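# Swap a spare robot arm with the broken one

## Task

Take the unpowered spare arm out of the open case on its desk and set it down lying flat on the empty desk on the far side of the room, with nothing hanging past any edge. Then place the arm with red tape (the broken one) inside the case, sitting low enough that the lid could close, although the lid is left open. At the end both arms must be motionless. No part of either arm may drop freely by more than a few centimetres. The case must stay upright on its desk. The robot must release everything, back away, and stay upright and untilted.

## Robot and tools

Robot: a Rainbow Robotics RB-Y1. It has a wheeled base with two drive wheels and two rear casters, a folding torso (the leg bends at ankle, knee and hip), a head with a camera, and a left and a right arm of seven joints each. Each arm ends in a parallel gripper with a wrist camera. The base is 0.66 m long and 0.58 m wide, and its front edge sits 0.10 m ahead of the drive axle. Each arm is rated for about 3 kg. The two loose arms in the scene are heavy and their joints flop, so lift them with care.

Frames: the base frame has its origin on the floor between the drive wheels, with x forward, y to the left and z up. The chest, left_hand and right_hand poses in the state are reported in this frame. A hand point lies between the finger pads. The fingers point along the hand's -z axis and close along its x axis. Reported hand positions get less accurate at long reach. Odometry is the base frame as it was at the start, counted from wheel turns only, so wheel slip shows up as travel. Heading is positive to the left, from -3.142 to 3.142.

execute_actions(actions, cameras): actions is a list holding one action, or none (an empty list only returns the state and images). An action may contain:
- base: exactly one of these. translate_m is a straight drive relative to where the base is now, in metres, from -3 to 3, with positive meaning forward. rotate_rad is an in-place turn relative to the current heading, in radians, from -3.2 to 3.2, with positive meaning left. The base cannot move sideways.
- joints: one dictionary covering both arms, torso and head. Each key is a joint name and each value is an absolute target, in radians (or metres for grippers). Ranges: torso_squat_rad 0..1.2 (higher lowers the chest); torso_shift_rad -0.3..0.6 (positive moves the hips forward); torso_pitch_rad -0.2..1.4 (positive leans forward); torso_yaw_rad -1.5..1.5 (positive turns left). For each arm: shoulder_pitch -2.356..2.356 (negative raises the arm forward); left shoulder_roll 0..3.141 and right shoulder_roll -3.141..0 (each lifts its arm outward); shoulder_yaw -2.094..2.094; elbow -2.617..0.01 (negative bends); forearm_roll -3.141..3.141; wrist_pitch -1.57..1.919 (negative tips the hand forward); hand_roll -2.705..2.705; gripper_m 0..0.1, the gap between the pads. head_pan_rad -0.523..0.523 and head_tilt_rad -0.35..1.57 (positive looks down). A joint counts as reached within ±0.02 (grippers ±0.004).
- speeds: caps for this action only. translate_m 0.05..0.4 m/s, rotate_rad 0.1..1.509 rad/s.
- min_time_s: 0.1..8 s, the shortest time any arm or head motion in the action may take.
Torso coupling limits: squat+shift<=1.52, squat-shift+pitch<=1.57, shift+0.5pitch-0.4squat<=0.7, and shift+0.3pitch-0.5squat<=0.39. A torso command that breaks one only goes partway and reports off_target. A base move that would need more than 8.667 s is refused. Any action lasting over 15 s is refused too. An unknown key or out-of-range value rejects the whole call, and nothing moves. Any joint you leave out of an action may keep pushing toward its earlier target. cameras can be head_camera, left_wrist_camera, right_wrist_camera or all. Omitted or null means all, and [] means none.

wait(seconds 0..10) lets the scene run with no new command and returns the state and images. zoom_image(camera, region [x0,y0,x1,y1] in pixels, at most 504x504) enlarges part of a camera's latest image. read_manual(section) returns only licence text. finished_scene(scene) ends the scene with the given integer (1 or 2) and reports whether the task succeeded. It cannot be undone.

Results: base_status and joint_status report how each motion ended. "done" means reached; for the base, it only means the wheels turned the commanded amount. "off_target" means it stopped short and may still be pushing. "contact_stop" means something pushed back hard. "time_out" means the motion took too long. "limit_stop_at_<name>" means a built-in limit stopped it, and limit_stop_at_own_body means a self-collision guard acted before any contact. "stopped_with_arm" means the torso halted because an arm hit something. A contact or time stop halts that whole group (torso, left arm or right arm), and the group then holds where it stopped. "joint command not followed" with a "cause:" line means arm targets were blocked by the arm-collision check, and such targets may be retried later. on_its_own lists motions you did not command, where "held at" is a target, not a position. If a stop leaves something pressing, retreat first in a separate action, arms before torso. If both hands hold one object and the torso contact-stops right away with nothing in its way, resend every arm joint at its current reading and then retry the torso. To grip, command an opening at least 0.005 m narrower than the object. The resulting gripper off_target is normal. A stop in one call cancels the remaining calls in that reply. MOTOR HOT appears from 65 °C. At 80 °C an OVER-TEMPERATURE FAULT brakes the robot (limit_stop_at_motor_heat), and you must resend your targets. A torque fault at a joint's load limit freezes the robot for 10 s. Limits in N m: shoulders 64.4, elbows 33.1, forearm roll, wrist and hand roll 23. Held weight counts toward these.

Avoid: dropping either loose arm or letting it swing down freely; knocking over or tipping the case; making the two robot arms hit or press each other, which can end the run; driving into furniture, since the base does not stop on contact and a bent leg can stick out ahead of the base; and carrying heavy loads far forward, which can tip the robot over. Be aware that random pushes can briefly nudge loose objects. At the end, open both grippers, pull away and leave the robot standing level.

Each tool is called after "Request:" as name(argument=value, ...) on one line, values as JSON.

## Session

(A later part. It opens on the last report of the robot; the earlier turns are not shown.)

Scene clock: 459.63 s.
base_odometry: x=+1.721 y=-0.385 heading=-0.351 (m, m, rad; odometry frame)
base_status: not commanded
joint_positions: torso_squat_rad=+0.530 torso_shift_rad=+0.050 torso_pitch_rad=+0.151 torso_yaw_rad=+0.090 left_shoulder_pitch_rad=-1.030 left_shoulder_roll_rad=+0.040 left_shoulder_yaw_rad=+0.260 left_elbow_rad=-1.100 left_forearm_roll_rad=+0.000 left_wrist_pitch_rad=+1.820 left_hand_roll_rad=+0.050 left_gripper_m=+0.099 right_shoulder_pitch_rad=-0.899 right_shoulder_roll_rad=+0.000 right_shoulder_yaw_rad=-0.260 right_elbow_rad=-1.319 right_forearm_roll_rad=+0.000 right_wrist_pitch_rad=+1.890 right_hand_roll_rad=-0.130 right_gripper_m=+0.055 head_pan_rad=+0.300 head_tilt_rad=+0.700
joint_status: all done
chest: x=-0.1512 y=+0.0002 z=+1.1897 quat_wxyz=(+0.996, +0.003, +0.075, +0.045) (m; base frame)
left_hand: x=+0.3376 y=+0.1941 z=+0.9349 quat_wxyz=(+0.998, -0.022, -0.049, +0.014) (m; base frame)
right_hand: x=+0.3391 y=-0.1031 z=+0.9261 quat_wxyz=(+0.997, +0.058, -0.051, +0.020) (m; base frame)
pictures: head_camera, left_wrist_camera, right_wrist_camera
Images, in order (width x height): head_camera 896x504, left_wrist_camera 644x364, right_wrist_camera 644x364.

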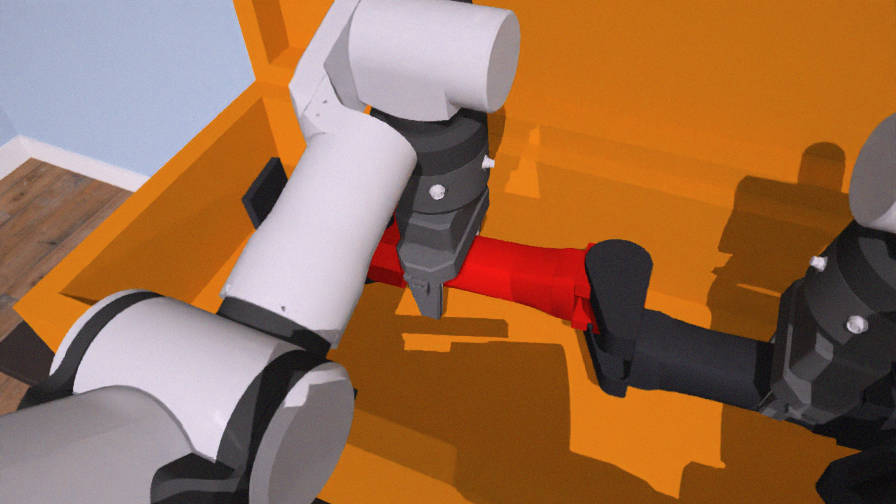

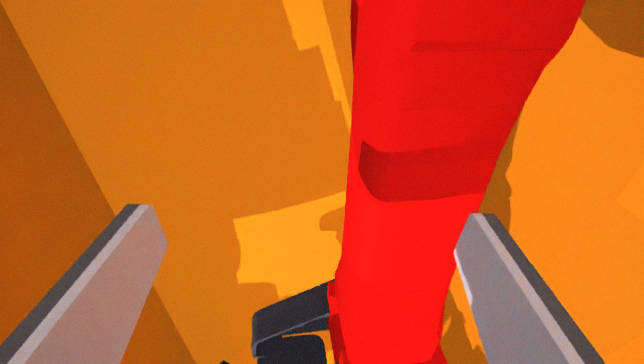

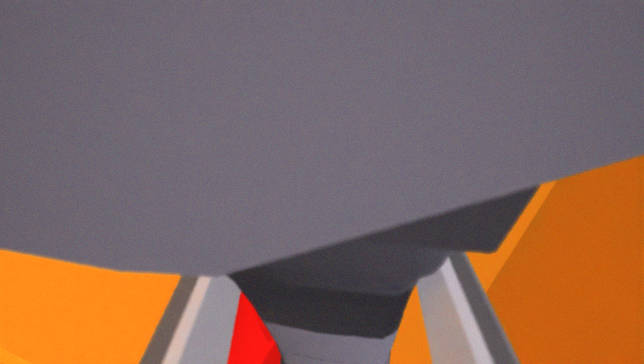

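Request:
execute_actions(actions=[{"joints":{"left_wrist_pitch_rad":1.66,"left_hand_roll_rad":-0.05}}], cameras=["left_wrist_camera"])

Request:
execute_actions(actions=[{"joints":{"torso_squat_rad":0.62,"head_pan_rad":0}}], cameras=["head_camera","left_wrist_camera"])

Scene clock: 475.60 s.
base_odometry: x=+1.721 y=-0.385 heading=-0.351 (m, m, rad; odometry frame)
base_status: not commanded
joint_positions: torso_squat_rad=+0.530 torso_shift_rad=+0.050 torso_pitch_rad=+0.151 torso_yaw_rad=+0.090 left_shoulder_pitch_rad=-1.030 left_shoulder_roll_rad=+0.040 left_shoulder_yaw_rad=+0.260 left_elbow_rad=-1.100 left_forearm_roll_rad=+0.000 left_wrist_pitch_rad=+1.660 left_hand_roll_rad=-0.050 left_gripper_m=+0.099 right_shoulder_pitch_rad=-0.899 right_shoulder_roll_rad=+0.000 right_shoulder_yaw_rad=-0.260 right_elbow_rad=-1.319 right_forearm_roll_rad=+0.000 right_wrist_pitch_rad=+1.890 right_hand_roll_rad=-0.130 right_gripper_m=+0.055 head_pan_rad=+0.300 head_tilt_rad=+0.700
joint_status: all done
chest: x=-0.1512 y=+0.0002 z=+1.1897 quat_wxyz=(+0.996, +0.003, +0.075, +0.045) (m; base frame)
left_hand: x=+0.3739 y=+0.1935 z=+0.9415 quat_wxyz=(+0.991, -0.018, -0.129, -0.034) (m; base frame)
right_hand: x=+0.3391 y=-0.1031 z=+0.9261 quat_wxyz=(+0.997, +0.058, -0.051, +0.020) (m; base frame)
pictures: left_wrist_camera
Images, in order (width x height): left_wrist_camera 644x364.

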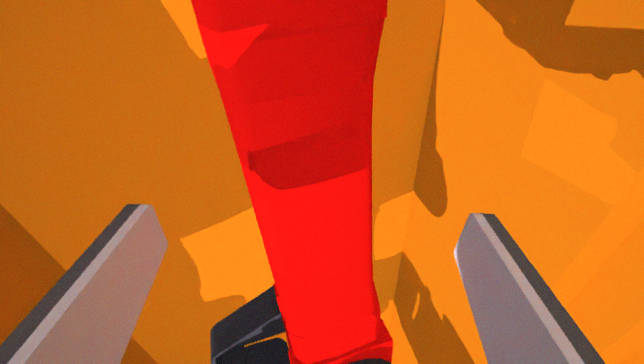

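Scene clock: 476.70 s.
base_odometry: x=+1.721 y=-0.385 heading=-0.351 (m, m, rad; odometry frame)
base_status: not commanded
joint_positions: torso_squat_rad=+0.620 torso_shift_rad=+0.050 torso_pitch_rad=+0.150 torso_yaw_rad=+0.090 left_shoulder_pitch_rad=-1.030 left_shoulder_roll_rad=+0.040 left_shoulder_yaw_rad=+0.260 left_elbow_rad=-1.100 left_forearm_roll_rad=+0.000 left_wrist_pitch_rad=+1.660 left_hand_roll_rad=-0.050 left_gripper_m=+0.099 right_shoulder_pitch_rad=-0.902 right_shoulder_roll_rad=+0.000 right_shoulder_yaw_rad=-0.260 right_elbow_rad=-1.321 right_forearm_roll_rad=+0.000 right_wrist_pitch_rad=+1.889 right_hand_roll_rad=-0.130 right_gripper_m=+0.056 head_pan_rad=+0.000 head_tilt_rad=+0.700
joint_status: all done
chest: x=-0.1530 y=+0.0003 z=+1.1555 quat_wxyz=(+0.996, +0.003, +0.075, +0.045) (m; base frame)
left_hand: x=+0.3721 y=+0.1937 z=+0.9074 quat_wxyz=(+0.991, -0.018, -0.130, -0.034) (m; base frame)
right_hand: x=+0.3389 y=-0.1018 z=+0.8942 quat_wxyz=(+0.997, +0.058, -0.054, +0.021) (m; base frame)
pictures: head_camera, left_wrist_camera
Images, in order (width x height): head_camera 896x504, left_wrist_camera 644x364.

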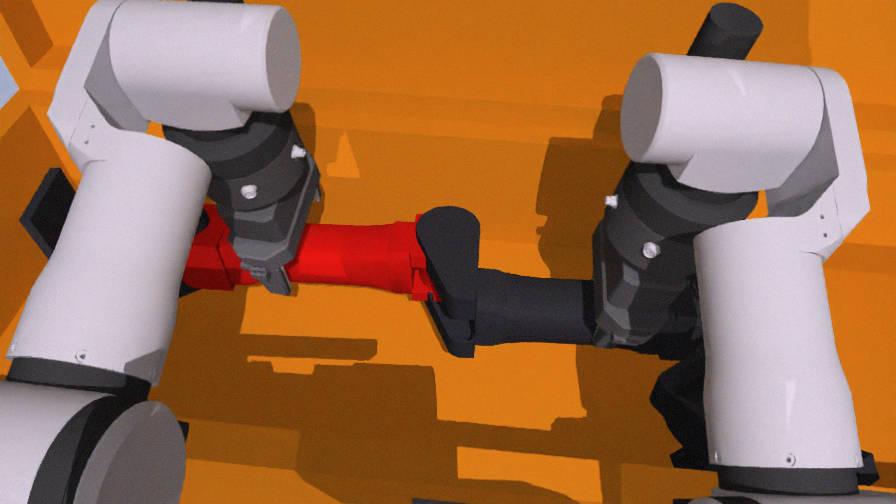

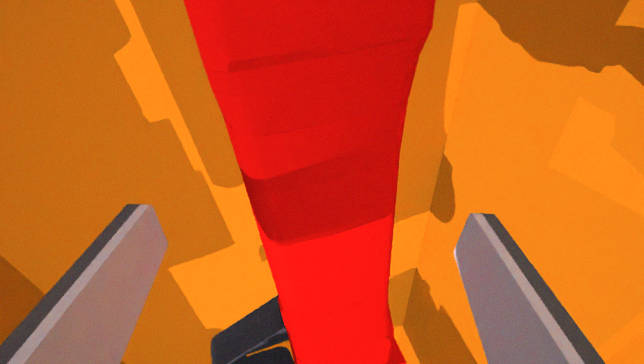

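Request:
execute_actions(actions=[{"joints":{"left_shoulder_pitch_rad":-0.93,"left_shoulder_roll_rad":0.0,"left_wrist_pitch_rad":1.53},"min_time_s":1}], cameras=["head_camera","left_wrist_camera"])

Scene clock: 483.83 s.
base_odometry: x=+1.721 y=-0.385 heading=-0.351 (m, m, rad; odometry frame)
base_status: not commanded
joint_positions: torso_squat_rad=+0.620 torso_shift_rad=+0.050 torso_pitch_rad=+0.150 torso_yaw_rad=+0.090 left_shoulder_pitch_rad=-0.931 left_shoulder_roll_rad=+0.001 left_shoulder_yaw_rad=+0.260 left_elbow_rad=-1.100 left_forearm_roll_rad=+0.000 left_wrist_pitch_rad=+1.530 left_hand_roll_rad=-0.050 left_gripper_m=+0.099 right_shoulder_pitch_rad=-0.902 right_shoulder_roll_rad=+0.000 right_shoulder_yaw_rad=-0.260 right_elbow_rad=-1.321 right_forearm_roll_rad=+0.000 right_wrist_pitch_rad=+1.889 right_hand_roll_rad=-0.130 right_gripper_m=+0.056 head_pan_rad=+0.000 head_tilt_rad=+0.700
joint_status: all done
chest: x=-0.1530 y=+0.0003 z=+1.1555 quat_wxyz=(+0.996, +0.003, +0.075, +0.045) (m; base frame)
left_hand: x=+0.3654 y=+0.1871 z=+0.8625 quat_wxyz=(+0.989, -0.033, -0.144, -0.025) (m; base frame)
right_hand: x=+0.3389 y=-0.1018 z=+0.8942 quat_wxyz=(+0.997, +0.058, -0.054, +0.021) (m; base frame)
pictures: head_camera, left_wrist_camera
Images, in order (width x height): head_camera 896x504, left_wrist_camera 644x364.

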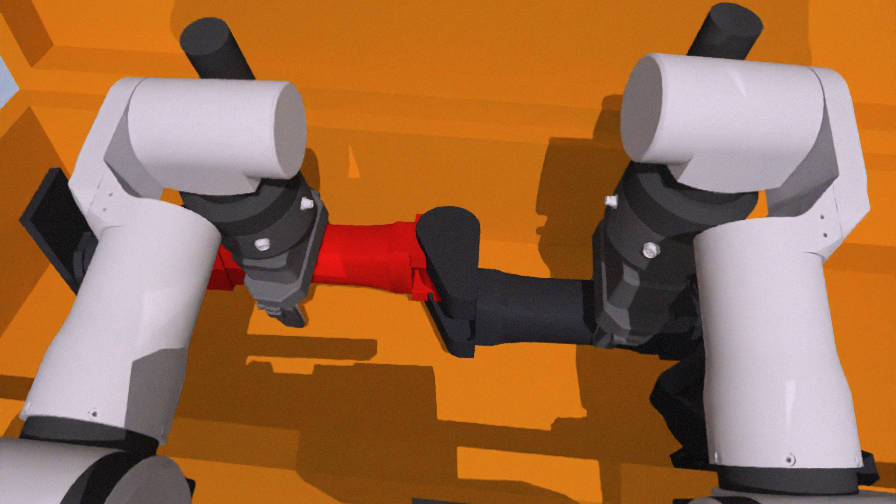

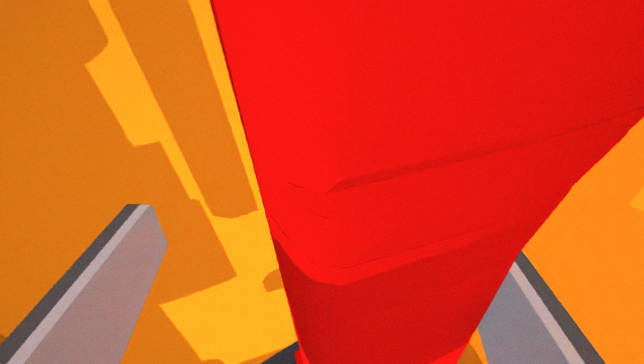

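Request:
execute_actions(actions=[{"joints":{"left_wrist_pitch_rad":1.44,"left_shoulder_pitch_rad":-0.91}}], cameras=["left_wrist_camera"])

Request:
execute_actions(actions=[{"joints":{"left_gripper_m":0.02}}], cameras=[])

Request:
execute_actions(actions=[{"base":{"translate_m":0.05},"speeds":{"translate_m":0.05},"joints":{"head_pan_rad":0.25}}], cameras=["head_camera"])

Scene clock: 496.53 s.
base_odometry: x=+1.721 y=-0.385 heading=-0.351 (m, m, rad; odometry frame)
base_status: not commanded
joint_positions: torso_squat_rad=+0.620 torso_shift_rad=+0.050 torso_pitch_rad=+0.150 torso_yaw_rad=+0.090 left_shoulder_pitch_rad=-0.910 left_shoulder_roll_rad=+0.000 left_shoulder_yaw_rad=+0.260 left_elbow_rad=-1.100 left_forearm_roll_rad=+0.000 left_wrist_pitch_rad=+1.440 left_hand_roll_rad=-0.050 left_gripper_m=+0.099 right_shoulder_pitch_rad=-0.902 right_shoulder_roll_rad=+0.000 right_shoulder_yaw_rad=-0.260 right_elbow_rad=-1.321 right_forearm_roll_rad=+0.000 right_wrist_pitch_rad=+1.889 right_hand_roll_rad=-0.130 right_gripper_m=+0.056 head_pan_rad=+0.000 head_tilt_rad=+0.700
joint_status: all done
chest: x=-0.1530 y=+0.0003 z=+1.1555 quat_wxyz=(+0.996, +0.003, +0.075, +0.045) (m; base frame)
left_hand: x=+0.3779 y=+0.1907 z=+0.8588 quat_wxyz=(+0.983, -0.032, -0.179, -0.019) (m; base frame)
right_hand: x=+0.3389 y=-0.1018 z=+0.8942 quat_wxyz=(+0.997, +0.058, -0.054, +0.021) (m; base frame)
pictures: left_wrist_camera
Images, in order (width x height): left_wrist_camera 644x364.

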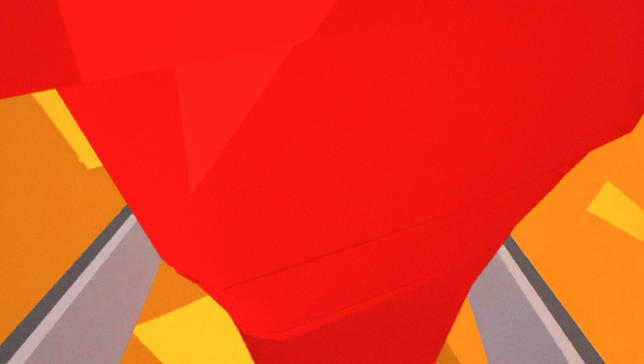

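Scene clock: 497.80 s.
base_odometry: x=+1.721 y=-0.385 heading=-0.351 (m, m, rad; odometry frame)
base_status: not commanded
joint_positions: torso_squat_rad=+0.620 torso_shift_rad=+0.050 torso_pitch_rad=+0.150 torso_yaw_rad=+0.090 left_shoulder_pitch_rad=-0.912 left_shoulder_roll_rad=+0.002 left_shoulder_yaw_rad=+0.260 left_elbow_rad=-1.102 left_forearm_roll_rad=+0.000 left_wrist_pitch_rad=+1.439 left_hand_roll_rad=-0.050 left_gripper_m=+0.060 right_shoulder_pitch_rad=-0.902 right_shoulder_roll_rad=+0.001 right_shoulder_yaw_rad=-0.260 right_elbow_rad=-1.320 right_forearm_roll_rad=-0.001 right_wrist_pitch_rad=+1.889 right_hand_roll_rad=-0.130 right_gripper_m=+0.056 head_pan_rad=+0.000 head_tilt_rad=+0.700
joint_status: left_gripper_m off_target (ended at +0.060, target +0.020)
chest: x=-0.1530 y=+0.0003 z=+1.1555 quat_wxyz=(+0.996, +0.003, +0.075, +0.045) (m; base frame)
left_hand: x=+0.3791 y=+0.1914 z=+0.8603 quat_wxyz=(+0.983, -0.031, -0.181, -0.019) (m; base frame)
right_hand: x=+0.3383 y=-0.1015 z=+0.8936 quat_wxyz=(+0.997, +0.058, -0.053, +0.021) (m; base frame)
pictures: none
No camera images: the call's "cameras" was empty. Leave "cameras" out to get every camera's image.

Scene clock: 499.63 s.
base_odometry: x=+1.768 y=-0.402 heading=-0.350 (m, m, rad; odometry frame)
base_status: done
joint_positions: torso_squat_rad=+0.620 torso_shift_rad=+0.050 torso_pitch_rad=+0.151 torso_yaw_rad=+0.090 left_shoulder_pitch_rad=-0.909 left_shoulder_roll_rad=+0.000 left_shoulder_yaw_rad=+0.260 left_elbow_rad=-1.099 left_forearm_roll_rad=+0.000 left_wrist_pitch_rad=+1.440 left_hand_roll_rad=-0.050 left_gripper_m=+0.060 right_shoulder_pitch_rad=-0.897 right_shoulder_roll_rad=+0.001 right_shoulder_yaw_rad=-0.260 right_elbow_rad=-1.318 right_forearm_roll_rad=+0.000 right_wrist_pitch_rad=+1.890 right_hand_roll_rad=-0.130 right_gripper_m=+0.055 head_pan_rad=+0.250 head_tilt_rad=+0.700
joint_status: all done
chest: x=-0.1527 y=+0.0002 z=+1.1554 quat_wxyz=(+0.996, +0.003, +0.075, +0.045) (m; base frame)
left_hand: x=+0.3775 y=+0.1903 z=+0.8576 quat_wxyz=(+0.983, -0.032, -0.178, -0.019) (m; base frame)
right_hand: x=+0.3366 y=-0.1028 z=+0.8904 quat_wxyz=(+0.997, +0.058, -0.049, +0.020) (m; base frame)
pictures: head_camera
Images, in order (width x height): head_camera 896x504.

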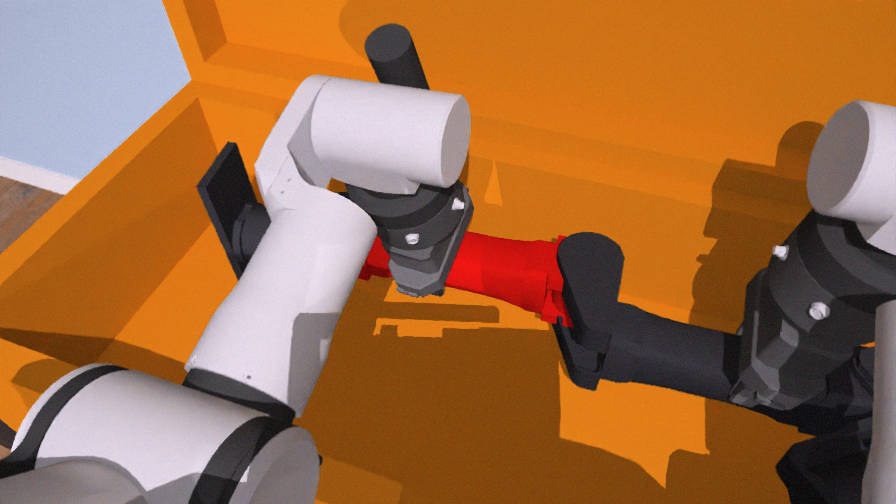

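Request:
execute_actions(actions=[{"joints":{"right_shoulder_pitch_rad":-0.82,"right_wrist_pitch_rad":1.79,"right_shoulder_roll_rad":0,"head_pan_rad":-0.3},"min_time_s":2}], cameras=["head_camera"])

Scene clock: 505.60 s.
base_odometry: x=+1.768 y=-0.402 heading=-0.350 (m, m, rad; odometry frame)
base_status: not commanded
joint_positions: torso_squat_rad=+0.620 torso_shift_rad=+0.050 torso_pitch_rad=+0.151 torso_yaw_rad=+0.090 left_shoulder_pitch_rad=-0.908 left_shoulder_roll_rad=-0.005 left_shoulder_yaw_rad=+0.260 left_elbow_rad=-1.098 left_forearm_roll_rad=+0.001 left_wrist_pitch_rad=+1.440 left_hand_roll_rad=-0.050 left_gripper_m=+0.058 right_shoulder_pitch_rad=-0.821 right_shoulder_roll_rad=+0.004 right_shoulder_yaw_rad=-0.259 right_elbow_rad=-1.319 right_forearm_roll_rad=-0.002 right_wrist_pitch_rad=+1.790 right_hand_roll_rad=-0.130 right_gripper_m=+0.054 head_pan_rad=-0.300 head_tilt_rad=+0.700
joint_status: all done
chest: x=-0.1527 y=+0.0003 z=+1.1554 quat_wxyz=(+0.996, +0.003, +0.075, +0.045) (m; base frame)
left_hand: x=+0.3761 y=+0.1871 z=+0.8557 quat_wxyz=(+0.984, -0.034, -0.176, -0.020) (m; base frame)
right_hand: x=+0.3362 y=-0.1120 z=+0.8599 quat_wxyz=(+0.996, +0.061, -0.064, +0.005) (m; base frame)
pictures: head_camera
Images, in order (width x height): head_camera 896x504.

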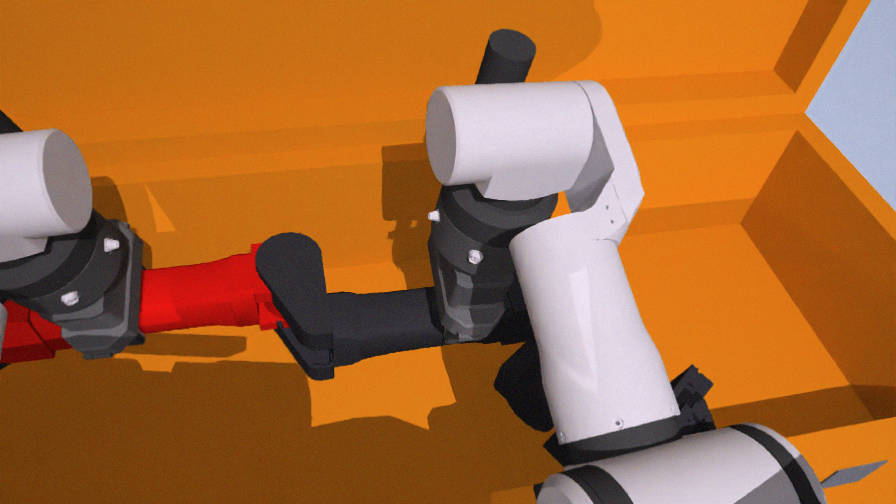

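Request:
execute_actions(actions=[{"joints":{"left_gripper_m":0.1}}], cameras=[])

Request:
execute_actions(actions=[{"joints":{"left_shoulder_pitch_rad":-1.05,"left_wrist_pitch_rad":1.65,"left_shoulder_roll_rad":0.05,"torso_squat_rad":0.7,"head_pan_rad":0}}], cameras=["head_camera"])

Scene clock: 513.60 s.
base_odometry: x=+1.768 y=-0.402 heading=-0.350 (m, m, rad; odometry frame)
base_status: not commanded
joint_positions: torso_squat_rad=+0.620 torso_shift_rad=+0.050 torso_pitch_rad=+0.151 torso_yaw_rad=+0.090 left_shoulder_pitch_rad=-0.910 left_shoulder_roll_rad=+0.000 left_shoulder_yaw_rad=+0.260 left_elbow_rad=-1.100 left_forearm_roll_rad=+0.000 left_wrist_pitch_rad=+1.440 left_hand_roll_rad=-0.050 left_gripper_m=+0.099 right_shoulder_pitch_rad=-0.818 right_shoulder_roll_rad=+0.002 right_shoulder_yaw_rad=-0.259 right_elbow_rad=-1.319 right_forearm_roll_rad=+0.000 right_wrist_pitch_rad=+1.790 right_hand_roll_rad=-0.130 right_gripper_m=+0.054 head_pan_rad=-0.300 head_tilt_rad=+0.700
joint_status: all done
chest: x=-0.1527 y=+0.0003 z=+1.1554 quat_wxyz=(+0.996, +0.003, +0.075, +0.045) (m; base frame)
left_hand: x=+0.3776 y=+0.1902 z=+0.8579 quat_wxyz=(+0.983, -0.032, -0.178, -0.019) (m; base frame)
right_hand: x=+0.3357 y=-0.1142 z=+0.8587 quat_wxyz=(+0.996, +0.060, -0.063, +0.004) (m; base frame)
pictures: none
No camera images: the call's "cameras" was empty. Leave "cameras" out to get every camera's image.

Scene clock: 514.70 s.
base_odometry: x=+1.768 y=-0.402 heading=-0.350 (m, m, rad; odometry frame)
base_status: not commanded
joint_positions: torso_squat_rad=+0.700 torso_shift_rad=+0.049 torso_pitch_rad=+0.148 torso_yaw_rad=+0.090 left_shoulder_pitch_rad=-1.050 left_shoulder_roll_rad=+0.050 left_shoulder_yaw_rad=+0.260 left_elbow_rad=-1.100 left_forearm_roll_rad=+0.000 left_wrist_pitch_rad=+1.650 left_hand_roll_rad=-0.050 left_gripper_m=+0.099 right_shoulder_pitch_rad=-0.824 right_shoulder_roll_rad=-0.001 right_shoulder_yaw_rad=-0.260 right_elbow_rad=-1.323 right_forearm_roll_rad=+0.000 right_wrist_pitch_rad=+1.791 right_hand_roll_rad=-0.130 right_gripper_m=+0.055 head_pan_rad=+0.000 head_tilt_rad=+0.700
joint_status: all done
chest: x=-0.1563 y=+0.0003 z=+1.1212 quat_wxyz=(+0.996, +0.003, +0.074, +0.045) (m; base frame)
left_hand: x=+0.3787 y=+0.1956 z=+0.8865 quat_wxyz=(+0.989, -0.014, -0.146, -0.035) (m; base frame)
right_hand: x=+0.3357 y=-0.1148 z=+0.8299 quat_wxyz=(+0.996, +0.059, -0.069, +0.004) (m; base frame)
pictures: head_camera
Images, in order (width x height): head_camera 896x504.

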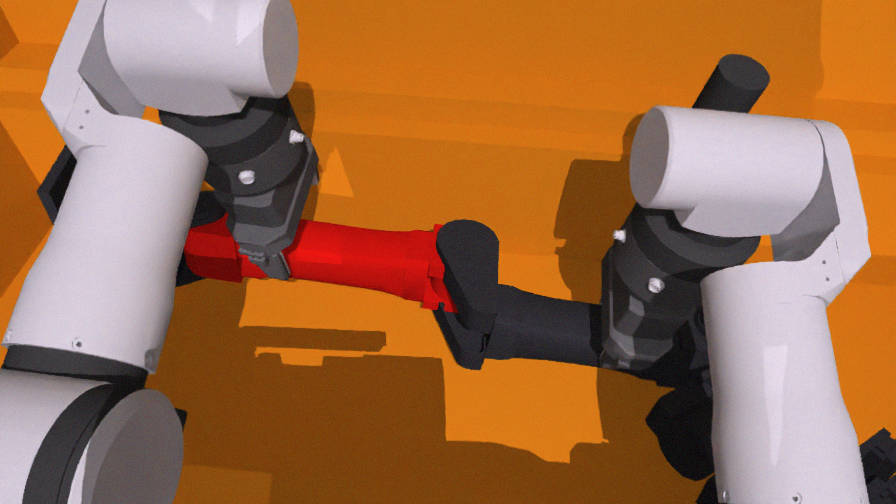

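Pressing; release and lift for a view.

Request:
execute_actions(actions=[{"joints":{"torso_squat_rad":0.69,"right_gripper_m":0.1}}], cameras=[])

Request:
execute_actions(actions=[{"joints":{"torso_squat_rad":0.2}}], cameras=[])

Request:
execute_actions(actions=[{"base":{"translate_m":-0.05},"joints":{"right_shoulder_roll_rad":-1.25,"right_shoulder_pitch_rad":0.6,"right_shoulder_yaw_rad":-0.6,"right_elbow_rad":-1.4,"left_shoulder_pitch_rad":-1.45,"left_shoulder_roll_rad":0.27,"left_shoulder_yaw_rad":0.3,"left_elbow_rad":-0.6,"left_wrist_pitch_rad":1.7,"left_hand_roll_rad":1.25,"left_gripper_m":0.06,"torso_yaw_rad":0.4,"torso_pitch_rad":0.3,"torso_shift_rad":0.15,"head_pan_rad":-0.25,"head_tilt_rad":0.65}}], cameras=["head_camera","left_wrist_camera"])

Scene clock: 528.57 s.
base_odometry: x=+1.768 y=-0.402 heading=-0.350 (m, m, rad; odometry frame)
base_status: not commanded
joint_positions: torso_squat_rad=+0.690 torso_shift_rad=+0.050 torso_pitch_rad=+0.150 torso_yaw_rad=+0.090 left_shoulder_pitch_rad=-1.050 left_shoulder_roll_rad=+0.050 left_shoulder_yaw_rad=+0.260 left_elbow_rad=-1.100 left_forearm_roll_rad=+0.000 left_wrist_pitch_rad=+1.650 left_hand_roll_rad=-0.050 left_gripper_m=+0.099 right_shoulder_pitch_rad=-0.820 right_shoulder_roll_rad=+0.000 right_shoulder_yaw_rad=-0.260 right_elbow_rad=-1.320 right_forearm_roll_rad=+0.000 right_wrist_pitch_rad=+1.790 right_hand_roll_rad=-0.130 right_gripper_m=+0.100 head_pan_rad=+0.000 head_tilt_rad=+0.700
joint_status: all done
chest: x=-0.1549 y=+0.0003 z=+1.1256 quat_wxyz=(+0.996, +0.003, +0.075, +0.045) (m; base frame)
left_hand: x=+0.3795 y=+0.1956 z=+0.8898 quat_wxyz=(+0.989, -0.014, -0.145, -0.035) (m; base frame)
right_hand: x=+0.3351 y=-0.1151 z=+0.8312 quat_wxyz=(+0.996, +0.059, -0.066, +0.003) (m; base frame)
pictures: none
No camera images: the call's "cameras" was empty. Leave "cameras" out to get every camera's image.

Scene clock: 530.97 s.
base_odometry: x=+1.768 y=-0.402 heading=-0.350 (m, m, rad; odometry frame)
base_status: not commanded
joint_positions: torso_squat_rad=+0.200 torso_shift_rad=+0.050 torso_pitch_rad=+0.150 torso_yaw_rad=+0.090 left_shoulder_pitch_rad=-1.050 left_shoulder_roll_rad=+0.050 left_shoulder_yaw_rad=+0.260 left_elbow_rad=-1.100 left_forearm_roll_rad=+0.000 left_wrist_pitch_rad=+1.650 left_hand_roll_rad=-0.050 left_gripper_m=+0.099 right_shoulder_pitch_rad=-0.820 right_shoulder_roll_rad=+0.000 right_shoulder_yaw_rad=-0.260 right_elbow_rad=-1.320 right_forearm_roll_rad=+0.000 right_wrist_pitch_rad=+1.790 right_hand_roll_rad=-0.130 right_gripper_m=+0.100 head_pan_rad=+0.000 head_tilt_rad=+0.700
joint_status: all done
chest: x=-0.1474 y=+0.0003 z=+1.2716 quat_wxyz=(+0.996, +0.003, +0.075, +0.045) (m; base frame)
left_hand: x=+0.3869 y=+0.1956 z=+1.0356 quat_wxyz=(+0.989, -0.014, -0.145, -0.035) (m; base frame)
right_hand: x=+0.3424 y=-0.1151 z=+0.9768 quat_wxyz=(+0.996, +0.059, -0.065, +0.003) (m; base frame)
pictures: none
No camera images: the call's "cameras" was empty. Leave "cameras" out to get every camera's image.

Scene clock: 541.53 s.
TORQUE FAULT: right_elbow_rad reached its load limit. The robot stopped for 10 seconds, dropped its targets and accepts commands again. The stop added 8.3 s to the call and to motion_time.
base_odometry: x=+1.724 y=-0.386 heading=-0.351 (m, m, rad; odometry frame)
base_status: done
joint_positions: torso_squat_rad=+0.200 torso_shift_rad=+0.093 torso_pitch_rad=+0.212 torso_yaw_rad=+0.224 left_shoulder_pitch_rad=-1.249 left_shoulder_roll_rad=+0.162 left_shoulder_yaw_rad=+0.279 left_elbow_rad=-0.848 left_forearm_roll_rad=+0.000 left_wrist_pitch_rad=+1.674 left_hand_roll_rad=+0.618 left_gripper_m=+0.060 right_shoulder_pitch_rad=-0.456 right_shoulder_roll_rad=-0.342 right_shoulder_yaw_rad=-0.362 right_elbow_rad=-1.348 right_forearm_roll_rad=-0.002 right_wrist_pitch_rad=+1.791 right_hand_roll_rad=-0.130 right_gripper_m=+0.100 head_pan_rad=-0.250 head_tilt_rad=+0.650
joint_status: torso_shift_rad contact_stop (moved +0.043 of +0.100); torso_pitch_rad contact_stop (moved +0.062 of +0.150); torso_yaw_rad contact_stop (moved +0.135 of +0.310); left_shoulder_pitch_rad torque_fault (moved -0.199 of -0.400); left_shoulder_roll_rad torque_fault (moved +0.112 of +0.220); left_shoulder_yaw_rad torque_fault (moved +0.020 of +0.040); left_elbow_rad torque_fault (moved +0.252 of +0.500); left_wrist_pitch_rad torque_fault (moved +0.024 of +0.050); left_hand_roll_rad torque_fault (moved +0.668 of +1.300); right_shoulder_pitch_rad contact_stop (moved +0.364 of +1.420); right_shoulder_roll_rad contact_stop_at_right_shoulder_pitch_rad (moved -0.342 of -1.250); right_shoulder_yaw_rad contact_stop_at_right_shoulder_pitch_rad (moved -0.102 of -0.340); right_elbow_rad contact_stop_at_right_shoulder_pitch_rad (moved -0.028 of -0.080); the others done
on_its_own: torso_shift_rad is held at +0.093, not at your +0.150, since a contact_stop; torso_pitch_rad is held at +0.212, not at your +0.300, since a contact_stop; torso_yaw_rad is held at +0.224, not at your +0.400, since a contact_stop; left_shoulder_pitch_rad is held at -1.249, not at your -1.450, since a torque_fault; left_shoulder_roll_rad is held at +0.162, not at your +0.270, since a torque_fault; left_shoulder_yaw_rad is held at +0.279, not at your +0.300, since a torque_fault; left_elbow_rad is held at -0.848, not at your -0.600, since a torque_fault; left_wrist_pitch_rad is held at +1.674, not at your +1.700, since a torque_fault; left_hand_roll_rad is held at +0.618, not at your +1.250, since a torque_fault; right_shoulder_pitch_rad is held at -0.456, not at your +0.600, since a contact_stop; right_shoulder_roll_rad is held at -0.342, not at your -1.250, since a contact_stop; right_shoulder_yaw_rad is held at -0.362, not at your -0.600, since a contact_stop; right_elbow_rad is held at -1.348, not at your -1.400, since a contact_stop
chest: x=-0.0991 y=+0.0003 z=+1.2661 quat_wxyz=(+0.988, +0.011, +0.105, +0.111) (m; base frame)
left_hand: x=+0.4053 y=+0.3034 z=+1.0432 quat_wxyz=(+0.927, +0.005, -0.089, +0.364) (m; base frame)
right_hand: x=+0.3076 y=-0.3255 z=+0.8573 quat_wxyz=(+0.989, -0.094, +0.055, -0.101) (m; base frame)
pictures: head_camera, left_wrist_camera
Images, in order (width x height): head_camera 896x504, left_wrist_camera 644x364.

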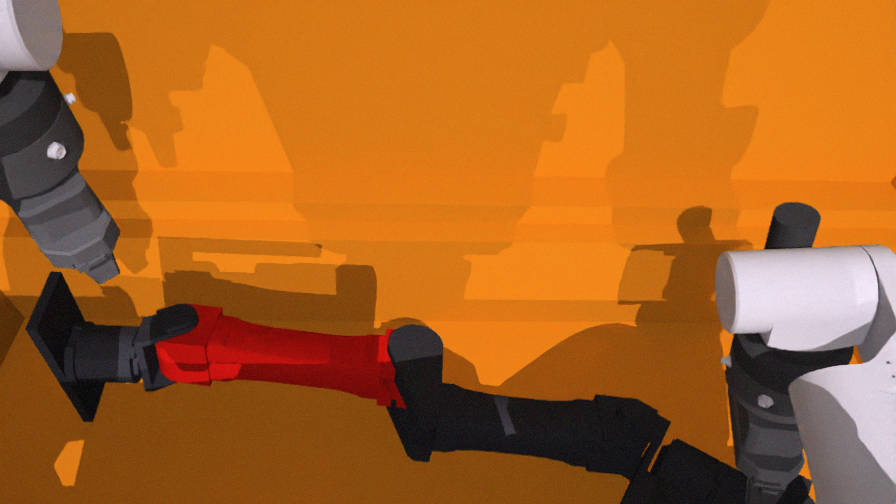

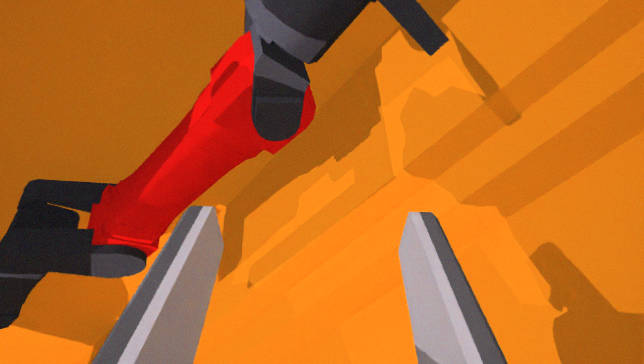

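Oops. Raise the right arm instead and keep it high.

Request:
execute_actions(actions=[{"joints":{"right_shoulder_pitch_rad":-0.85}}], cameras=[])

Request:
execute_actions(actions=[{"joints":{"right_shoulder_roll_rad":-1.4,"right_elbow_rad":-1.6,"right_wrist_pitch_rad":0.5}}], cameras=[])

Request:
execute_actions(actions=[{"joints":{"right_shoulder_pitch_rad":0.6,"right_shoulder_yaw_rad":-0.6,"head_tilt_rad":0.85,"head_pan_rad":-0.3}}], cameras=["head_camera"])

Scene clock: 549.73 s.
base_odometry: x=+1.724 y=-0.386 heading=-0.351 (m, m, rad; odometry frame)
base_status: not commanded
joint_positions: torso_squat_rad=+0.200 torso_shift_rad=+0.093 torso_pitch_rad=+0.212 torso_yaw_rad=+0.224 left_shoulder_pitch_rad=-1.249 left_shoulder_roll_rad=+0.162 left_shoulder_yaw_rad=+0.279 left_elbow_rad=-0.848 left_forearm_roll_rad=+0.000 left_wrist_pitch_rad=+1.674 left_hand_roll_rad=+0.618 left_gripper_m=+0.060 right_shoulder_pitch_rad=-0.850 right_shoulder_roll_rad=-0.342 right_shoulder_yaw_rad=-0.362 right_elbow_rad=-1.348 right_forearm_roll_rad=-0.002 right_wrist_pitch_rad=+1.791 right_hand_roll_rad=-0.130 right_gripper_m=+0.100 head_pan_rad=-0.250 head_tilt_rad=+0.650
joint_status: all done
on_its_own: torso_shift_rad is held at +0.093, not at your +0.150, since a contact_stop; torso_pitch_rad is held at +0.212, not at your +0.300, since a contact_stop; torso_yaw_rad is held at +0.224, not at your +0.400, since a contact_stop; left_shoulder_pitch_rad is held at -1.249, not at your -1.450, since a torque_fault; left_shoulder_roll_rad is held at +0.162, not at your +0.270, since a torque_fault; left_shoulder_yaw_rad is held at +0.279, not at your +0.300, since a torque_fault; left_elbow_rad is held at -0.848, not at your -0.600, since a torque_fault; left_wrist_pitch_rad is held at +1.674, not at your +1.700, since a torque_fault; left_hand_roll_rad is held at +0.618, not at your +1.250, since a torque_fault; right_shoulder_roll_rad is held at -0.342, not at your -1.250, since a contact_stop; right_shoulder_yaw_rad is held at -0.362, not at your -0.600, since a contact_stop; right_elbow_rad is held at -1.348, not at your -1.400, since a contact_stop
chest: x=-0.0991 y=+0.0003 z=+1.2660 quat_wxyz=(+0.988, +0.011, +0.105, +0.111) (m; base frame)
left_hand: x=+0.4054 y=+0.3034 z=+1.0431 quat_wxyz=(+0.927, +0.005, -0.089, +0.364) (m; base frame)
right_hand: x=+0.4628 y=-0.2321 z=+1.0035 quat_wxyz=(+0.991, -0.024, -0.123, -0.057) (m; base frame)
pictures: none
No camera images: the call's "cameras" was empty. Leave "cameras" out to get every camera's image.

Scene clock: 560.37 s.
TORQUE FAULT: right_elbow_rad reached its load limit. The robot stopped for 10 seconds, dropped its targets and accepts commands again. The stop added 9.3 s to the call and to motion_time.
base_odometry: x=+1.724 y=-0.386 heading=-0.351 (m, m, rad; odometry frame)
base_status: not commanded
joint_positions: torso_squat_rad=+0.200 torso_shift_rad=+0.094 torso_pitch_rad=+0.213 torso_yaw_rad=+0.225 left_shoulder_pitch_rad=-1.249 left_shoulder_roll_rad=+0.162 left_shoulder_yaw_rad=+0.279 left_elbow_rad=-0.848 left_forearm_roll_rad=+0.000 left_wrist_pitch_rad=+1.674 left_hand_roll_rad=+0.618 left_gripper_m=+0.060 right_shoulder_pitch_rad=-0.842 right_shoulder_roll_rad=-0.759 right_shoulder_yaw_rad=-0.359 right_elbow_rad=-1.440 right_forearm_roll_rad=-0.004 right_wrist_pitch_rad=+1.248 right_hand_roll_rad=-0.130 right_gripper_m=+0.098 head_pan_rad=-0.250 head_tilt_rad=+0.650
joint_status: right_shoulder_roll_rad torque_fault (moved -0.417 of -1.058); right_elbow_rad torque_fault (moved -0.091 of -0.252); right_wrist_pitch_rad torque_fault (moved -0.542 of -1.291)
on_its_own: torso_shift_rad is held at +0.093, not at your +0.150, since a contact_stop; torso_pitch_rad is held at +0.212, not at your +0.300, since a contact_stop; torso_yaw_rad is held at +0.224, not at your +0.400, since a contact_stop; left_shoulder_pitch_rad is held at -1.249, not at your -1.450, since a torque_fault; left_shoulder_roll_rad is held at +0.162, not at your +0.270, since a torque_fault; left_shoulder_yaw_rad is held at +0.279, not at your +0.300, since a torque_fault; left_elbow_rad is held at -0.848, not at your -0.600, since a torque_fault; left_wrist_pitch_rad is held at +1.674, not at your +1.700, since a torque_fault; left_hand_roll_rad is held at +0.618, not at your +1.250, since a torque_fault; right_shoulder_roll_rad is held at -0.763, not at your -1.400, since a torque_fault; right_shoulder_yaw_rad is held at -0.360, not at your -0.600, since a contact_stop; right_elbow_rad is held at -1.442, not at your -1.600, since a torque_fault; right_wrist_pitch_rad is held at +1.247, not at your +0.500, since a torque_fault
chest: x=-0.0985 y=+0.0001 z=+1.2660 quat_wxyz=(+0.988, +0.012, +0.106, +0.111) (m; base frame)
left_hand: x=+0.4057 y=+0.3033 z=+1.0426 quat_wxyz=(+0.927, +0.005, -0.088, +0.363) (m; base frame)
right_hand: x=+0.5769 y=-0.4223 z=+1.2318 quat_wxyz=(+0.847, -0.183, -0.492, -0.081) (m; base frame)
pictures: none
No camera images: the call's "cameras" was empty. Leave "cameras" out to get every camera's image.

not run: a stop came earlier in this reply.

Hit the lid. Back the base out to clear.

Request:
execute_actions(actions=[{"base":{"translate_m":-0.35},"speeds":{"translate_m":0.2}}], cameras=[])

Request:
execute_actions(actions=[{"joints":{"right_shoulder_roll_rad":-1.25,"right_shoulder_pitch_rad":0.6,"right_shoulder_yaw_rad":-0.6,"right_elbow_rad":-1.4,"head_pan_rad":-0.22,"head_tilt_rad":0.45},"min_time_s":2}], cameras=["head_camera"])

Scene clock: 569.90 s.
base_odometry: x=+1.395 y=-0.266 heading=-0.349 (m, m, rad; odometry frame)
base_status: done
joint_positions: torso_squat_rad=+0.200 torso_shift_rad=+0.093 torso_pitch_rad=+0.212 torso_yaw_rad=+0.224 left_shoulder_pitch_rad=-1.249 left_shoulder_roll_rad=+0.162 left_shoulder_yaw_rad=+0.279 left_elbow_rad=-0.848 left_forearm_roll_rad=+0.000 left_wrist_pitch_rad=+1.674 left_hand_roll_rad=+0.618 left_gripper_m=+0.060 right_shoulder_pitch_rad=-0.846 right_shoulder_roll_rad=-0.763 right_shoulder_yaw_rad=-0.360 right_elbow_rad=-1.442 right_forearm_roll_rad=-0.003 right_wrist_pitch_rad=+1.247 right_hand_roll_rad=-0.130 right_gripper_m=+0.100 head_pan_rad=-0.250 head_tilt_rad=+0.650
joint_status: not commanded
on_its_own: torso_shift_rad is held at +0.093, not at your +0.150, since a contact_stop; torso_pitch_rad is held at +0.212, not at your +0.300, since a contact_stop; torso_yaw_rad is held at +0.224, not at your +0.400, since a contact_stop; left_shoulder_pitch_rad is held at -1.249, not at your -1.450, since a torque_fault; left_shoulder_roll_rad is held at +0.162, not at your +0.270, since a torque_fault; left_shoulder_yaw_rad is held at +0.279, not at your +0.300, since a torque_fault; left_elbow_rad is held at -0.848, not at your -0.600, since a torque_fault; left_wrist_pitch_rad is held at +1.674, not at your +1.700, since a torque_fault; left_hand_roll_rad is held at +0.618, not at your +1.250, since a torque_fault; right_shoulder_roll_rad is held at -0.763, not at your -1.400, since a torque_fault; right_shoulder_yaw_rad is held at -0.360, not at your -0.600, since a contact_stop; right_elbow_rad is held at -1.442, not at your -1.600, since a torque_fault; right_wrist_pitch_rad is held at +1.247, not at your +0.500, since a torque_fault
chest: x=-0.0991 y=+0.0002 z=+1.2661 quat_wxyz=(+0.988, +0.011, +0.105, +0.111) (m; base frame)
left_hand: x=+0.4053 y=+0.3034 z=+1.0432 quat_wxyz=(+0.927, +0.005, -0.089, +0.364) (m; base frame)
right_hand: x=+0.5766 y=-0.4230 z=+1.2379 quat_wxyz=(+0.844, -0.184, -0.497, -0.082) (m; base frame)
pictures: none
No camera images: the call's "cameras" was empty. Leave "cameras" out to get every camera's image.

Scene clock: 572.40 s.
base_odometry: x=+1.395 y=-0.266 heading=-0.349 (m, m, rad; odometry frame)
base_status: not commanded
joint_positions: torso_squat_rad=+0.200 torso_shift_rad=+0.093 torso_pitch_rad=+0.212 torso_yaw_rad=+0.224 left_shoulder_pitch_rad=-1.249 left_shoulder_roll_rad=+0.162 left_shoulder_yaw_rad=+0.279 left_elbow_rad=-0.848 left_forearm_roll_rad=+0.000 left_wrist_pitch_rad=+1.674 left_hand_roll_rad=+0.618 left_gripper_m=+0.060 right_shoulder_pitch_rad=+0.600 right_shoulder_roll_rad=-1.250 right_shoulder_yaw_rad=-0.600 right_elbow_rad=-1.400 right_forearm_roll_rad=-0.003 right_wrist_pitch_rad=+1.247 right_hand_roll_rad=-0.130 right_gripper_m=+0.100 head_pan_rad=-0.220 head_tilt_rad=+0.450
joint_status: all done
on_its_own: torso_shift_rad is held at +0.093, not at your +0.150, since a contact_stop; torso_pitch_rad is held at +0.212, not at your +0.300, since a contact_stop; torso_yaw_rad is held at +0.224, not at your +0.400, since a contact_stop; left_shoulder_pitch_rad is held at -1.249, not at your -1.450, since a torque_fault; left_shoulder_roll_rad is held at +0.162, not at your +0.270, since a torque_fault; left_shoulder_yaw_rad is held at +0.279, not at your +0.300, since a torque_fault; left_elbow_rad is held at -0.848, not at your -0.600, since a torque_fault; left_wrist_pitch_rad is held at +1.674, not at your +1.700, since a torque_fault; left_hand_roll_rad is held at +0.618, not at your +1.250, since a torque_fault; right_wrist_pitch_rad is held at +1.247, not at your +0.500, since a torque_fault
chest: x=-0.0991 y=+0.0003 z=+1.2660 quat_wxyz=(+0.988, +0.011, +0.105, +0.111) (m; base frame)
left_hand: x=+0.4054 y=+0.3034 z=+1.0431 quat_wxyz=(+0.927, +0.005, -0.089, +0.364) (m; base frame)
right_hand: x=+0.1658 y=-0.8192 z=+1.1731 quat_wxyz=(+0.777, -0.629, +0.018, -0.002) (m; base frame)
pictures: head_camera
Images, in order (width x height): head_camera 896x504.

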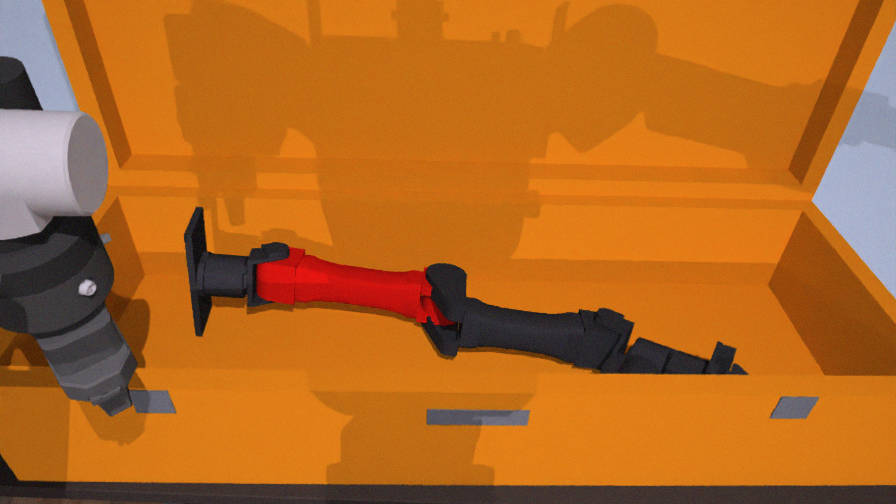

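Request:
execute_actions(actions=[{"joints":{"left_shoulder_pitch_rad":-1.45,"left_shoulder_roll_rad":0.27,"left_shoulder_yaw_rad":0.3,"left_elbow_rad":-0.6,"left_wrist_pitch_rad":1.7,"left_hand_roll_rad":1.3,"torso_yaw_rad":0.33,"torso_pitch_rad":0.3,"torso_shift_rad":0.15,"head_pan_rad":0,"head_tilt_rad":0.6}}], cameras=[])

Request:
execute_actions(actions=[{"base":{"translate_m":0.33},"speeds":{"translate_m":0.2},"joints":{"torso_squat_rad":0.4}}], cameras=["head_camera","left_wrist_camera"])

Scene clock: 584.40 s.
base_odometry: x=+1.395 y=-0.266 heading=-0.349 (m, m, rad; odometry frame)
base_status: not commanded
joint_positions: torso_squat_rad=+0.200 torso_shift_rad=+0.150 torso_pitch_rad=+0.300 torso_yaw_rad=+0.330 left_shoulder_pitch_rad=-1.450 left_shoulder_roll_rad=+0.270 left_shoulder_yaw_rad=+0.300 left_elbow_rad=-0.600 left_forearm_roll_rad=+0.000 left_wrist_pitch_rad=+1.700 left_hand_roll_rad=+1.300 left_gripper_m=+0.060 right_shoulder_pitch_rad=+0.600 right_shoulder_roll_rad=-1.250 right_shoulder_yaw_rad=-0.600 right_elbow_rad=-1.400 right_forearm_roll_rad=-0.003 right_wrist_pitch_rad=+1.247 right_hand_roll_rad=-0.130 right_gripper_m=+0.100 head_pan_rad=+0.000 head_tilt_rad=+0.600
joint_status: all done
on_its_own: right_wrist_pitch_rad is held at +1.247, not at your +0.500, since a torque_fault
chest: x=-0.0340 y=+0.0003 z=+1.2544 quat_wxyz=(+0.975, +0.024, +0.147, +0.162) (m; base frame)
left_hand: x=+0.4234 y=+0.3847 z=+1.0494 quat_wxyz=(+0.708, +0.044, -0.048, +0.703) (m; base frame)
right_hand: x=+0.3027 y=-0.7853 z=+1.1134 quat_wxyz=(+0.783, -0.619, +0.020, +0.066) (m; base frame)
pictures: none
No camera images: the call's "cameras" was empty. Leave "cameras" out to get every camera's image.

Scene clock: 586.90 s.
base_odometry: x=+1.705 y=-0.379 heading=-0.348 (m, m, rad; odometry frame)
base_status: done
joint_positions: torso_squat_rad=+0.400 torso_shift_rad=+0.150 torso_pitch_rad=+0.300 torso_yaw_rad=+0.330 left_shoulder_pitch_rad=-1.450 left_shoulder_roll_rad=+0.270 left_shoulder_yaw_rad=+0.300 left_elbow_rad=-0.600 left_forearm_roll_rad=+0.000 left_wrist_pitch_rad=+1.700 left_hand_roll_rad=+1.300 left_gripper_m=+0.060 right_shoulder_pitch_rad=+0.600 right_shoulder_roll_rad=-1.250 right_shoulder_yaw_rad=-0.600 right_elbow_rad=-1.400 right_forearm_roll_rad=-0.003 right_wrist_pitch_rad=+1.247 right_hand_roll_rad=-0.130 right_gripper_m=+0.100 head_pan_rad=+0.000 head_tilt_rad=+0.600
joint_status: all done
on_its_own: right_wrist_pitch_rad is held at +1.247, not at your +0.500, since a torque_fault
chest: x=-0.0402 y=+0.0003 z=+1.2136 quat_wxyz=(+0.975, +0.024, +0.148, +0.162) (m; base frame)
left_hand: x=+0.4173 y=+0.3847 z=+1.0086 quat_wxyz=(+0.708, +0.044, -0.048, +0.703) (m; base frame)
right_hand: x=+0.2965 y=-0.7853 z=+1.0726 quat_wxyz=(+0.783, -0.619, +0.020, +0.066) (m; base frame)
pictures: head_camera, left_wrist_camera
Images, in order (width x height): head_camera 896x504, left_wrist_camera 644x364.

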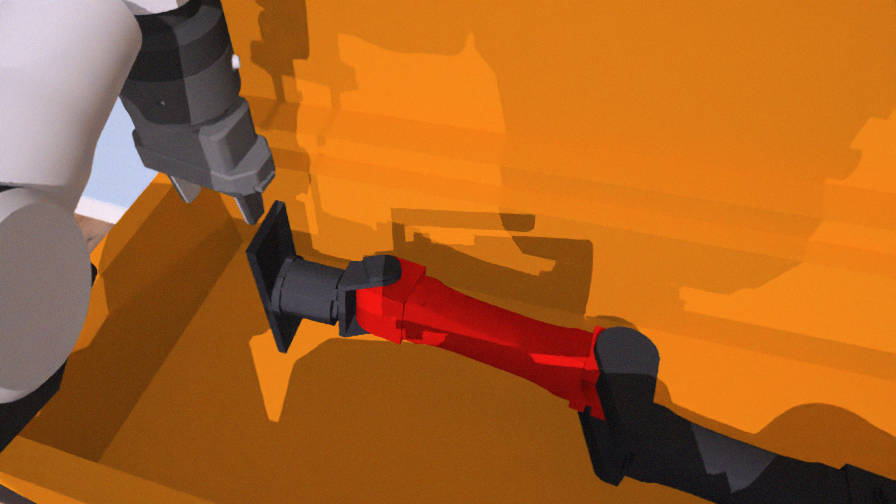

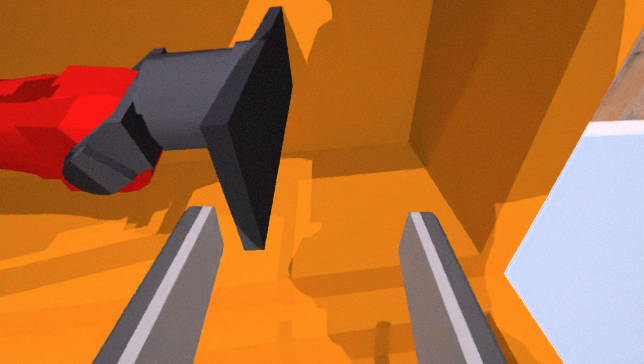

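Request:
execute_actions(actions=[{"joints":{"torso_yaw_rad":0.265,"left_hand_roll_rad":1.36,"torso_squat_rad":0.5}}], cameras=["head_camera","left_wrist_camera"])

Scene clock: 603.90 s.
base_odometry: x=+1.705 y=-0.379 heading=-0.348 (m, m, rad; odometry frame)
base_status: not commanded
joint_positions: torso_squat_rad=+0.500 torso_shift_rad=+0.150 torso_pitch_rad=+0.300 torso_yaw_rad=+0.265 left_shoulder_pitch_rad=-1.450 left_shoulder_roll_rad=+0.270 left_shoulder_yaw_rad=+0.300 left_elbow_rad=-0.600 left_forearm_roll_rad=+0.000 left_wrist_pitch_rad=+1.700 left_hand_roll_rad=+1.360 left_gripper_m=+0.060 right_shoulder_pitch_rad=+0.600 right_shoulder_roll_rad=-1.250 right_shoulder_yaw_rad=-0.600 right_elbow_rad=-1.400 right_forearm_roll_rad=-0.003 right_wrist_pitch_rad=+1.247 right_hand_roll_rad=-0.130 right_gripper_m=+0.100 head_pan_rad=+0.000 head_tilt_rad=+0.600
joint_status: all done
on_its_own: right_wrist_pitch_rad is held at +1.247, not at your +0.500, since a torque_fault
chest: x=-0.0449 y=+0.0003 z=+1.1835 quat_wxyz=(+0.980, +0.019, +0.148, +0.131) (m; base frame)
left_hand: x=+0.4356 y=+0.3515 z=+0.9717 quat_wxyz=(+0.709, +0.034, -0.044, +0.703) (m; base frame)
right_hand: x=+0.2424 y=-0.8072 z=+1.0579 quat_wxyz=(+0.778, -0.625, +0.040, +0.042) (m; base frame)
pictures: head_camera, left_wrist_camera
Images, in order (width x height): head_camera 896x504, left_wrist_camera 644x364.

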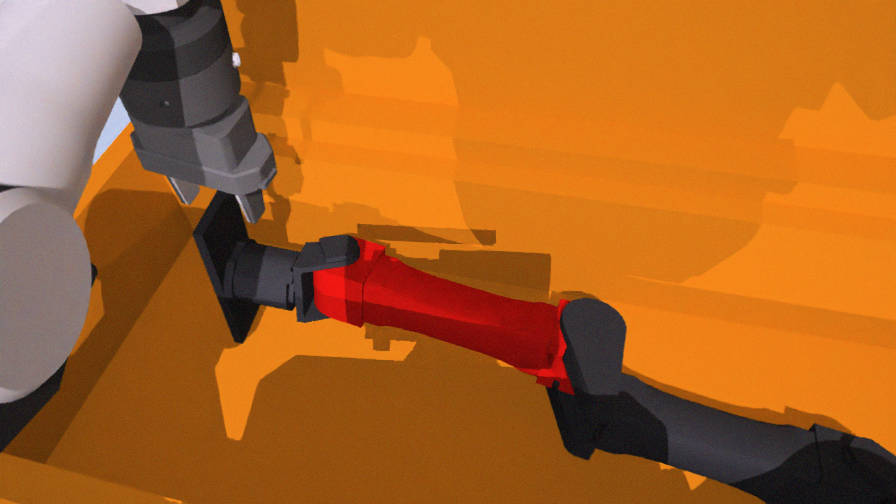

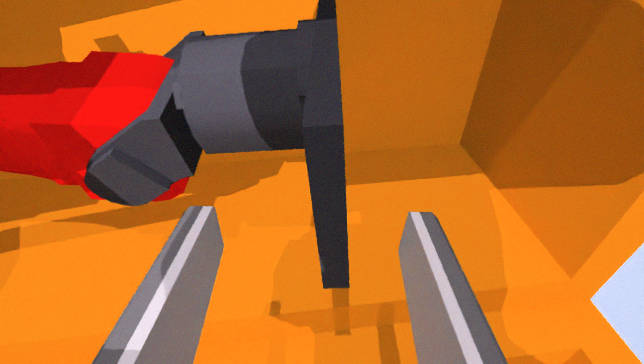

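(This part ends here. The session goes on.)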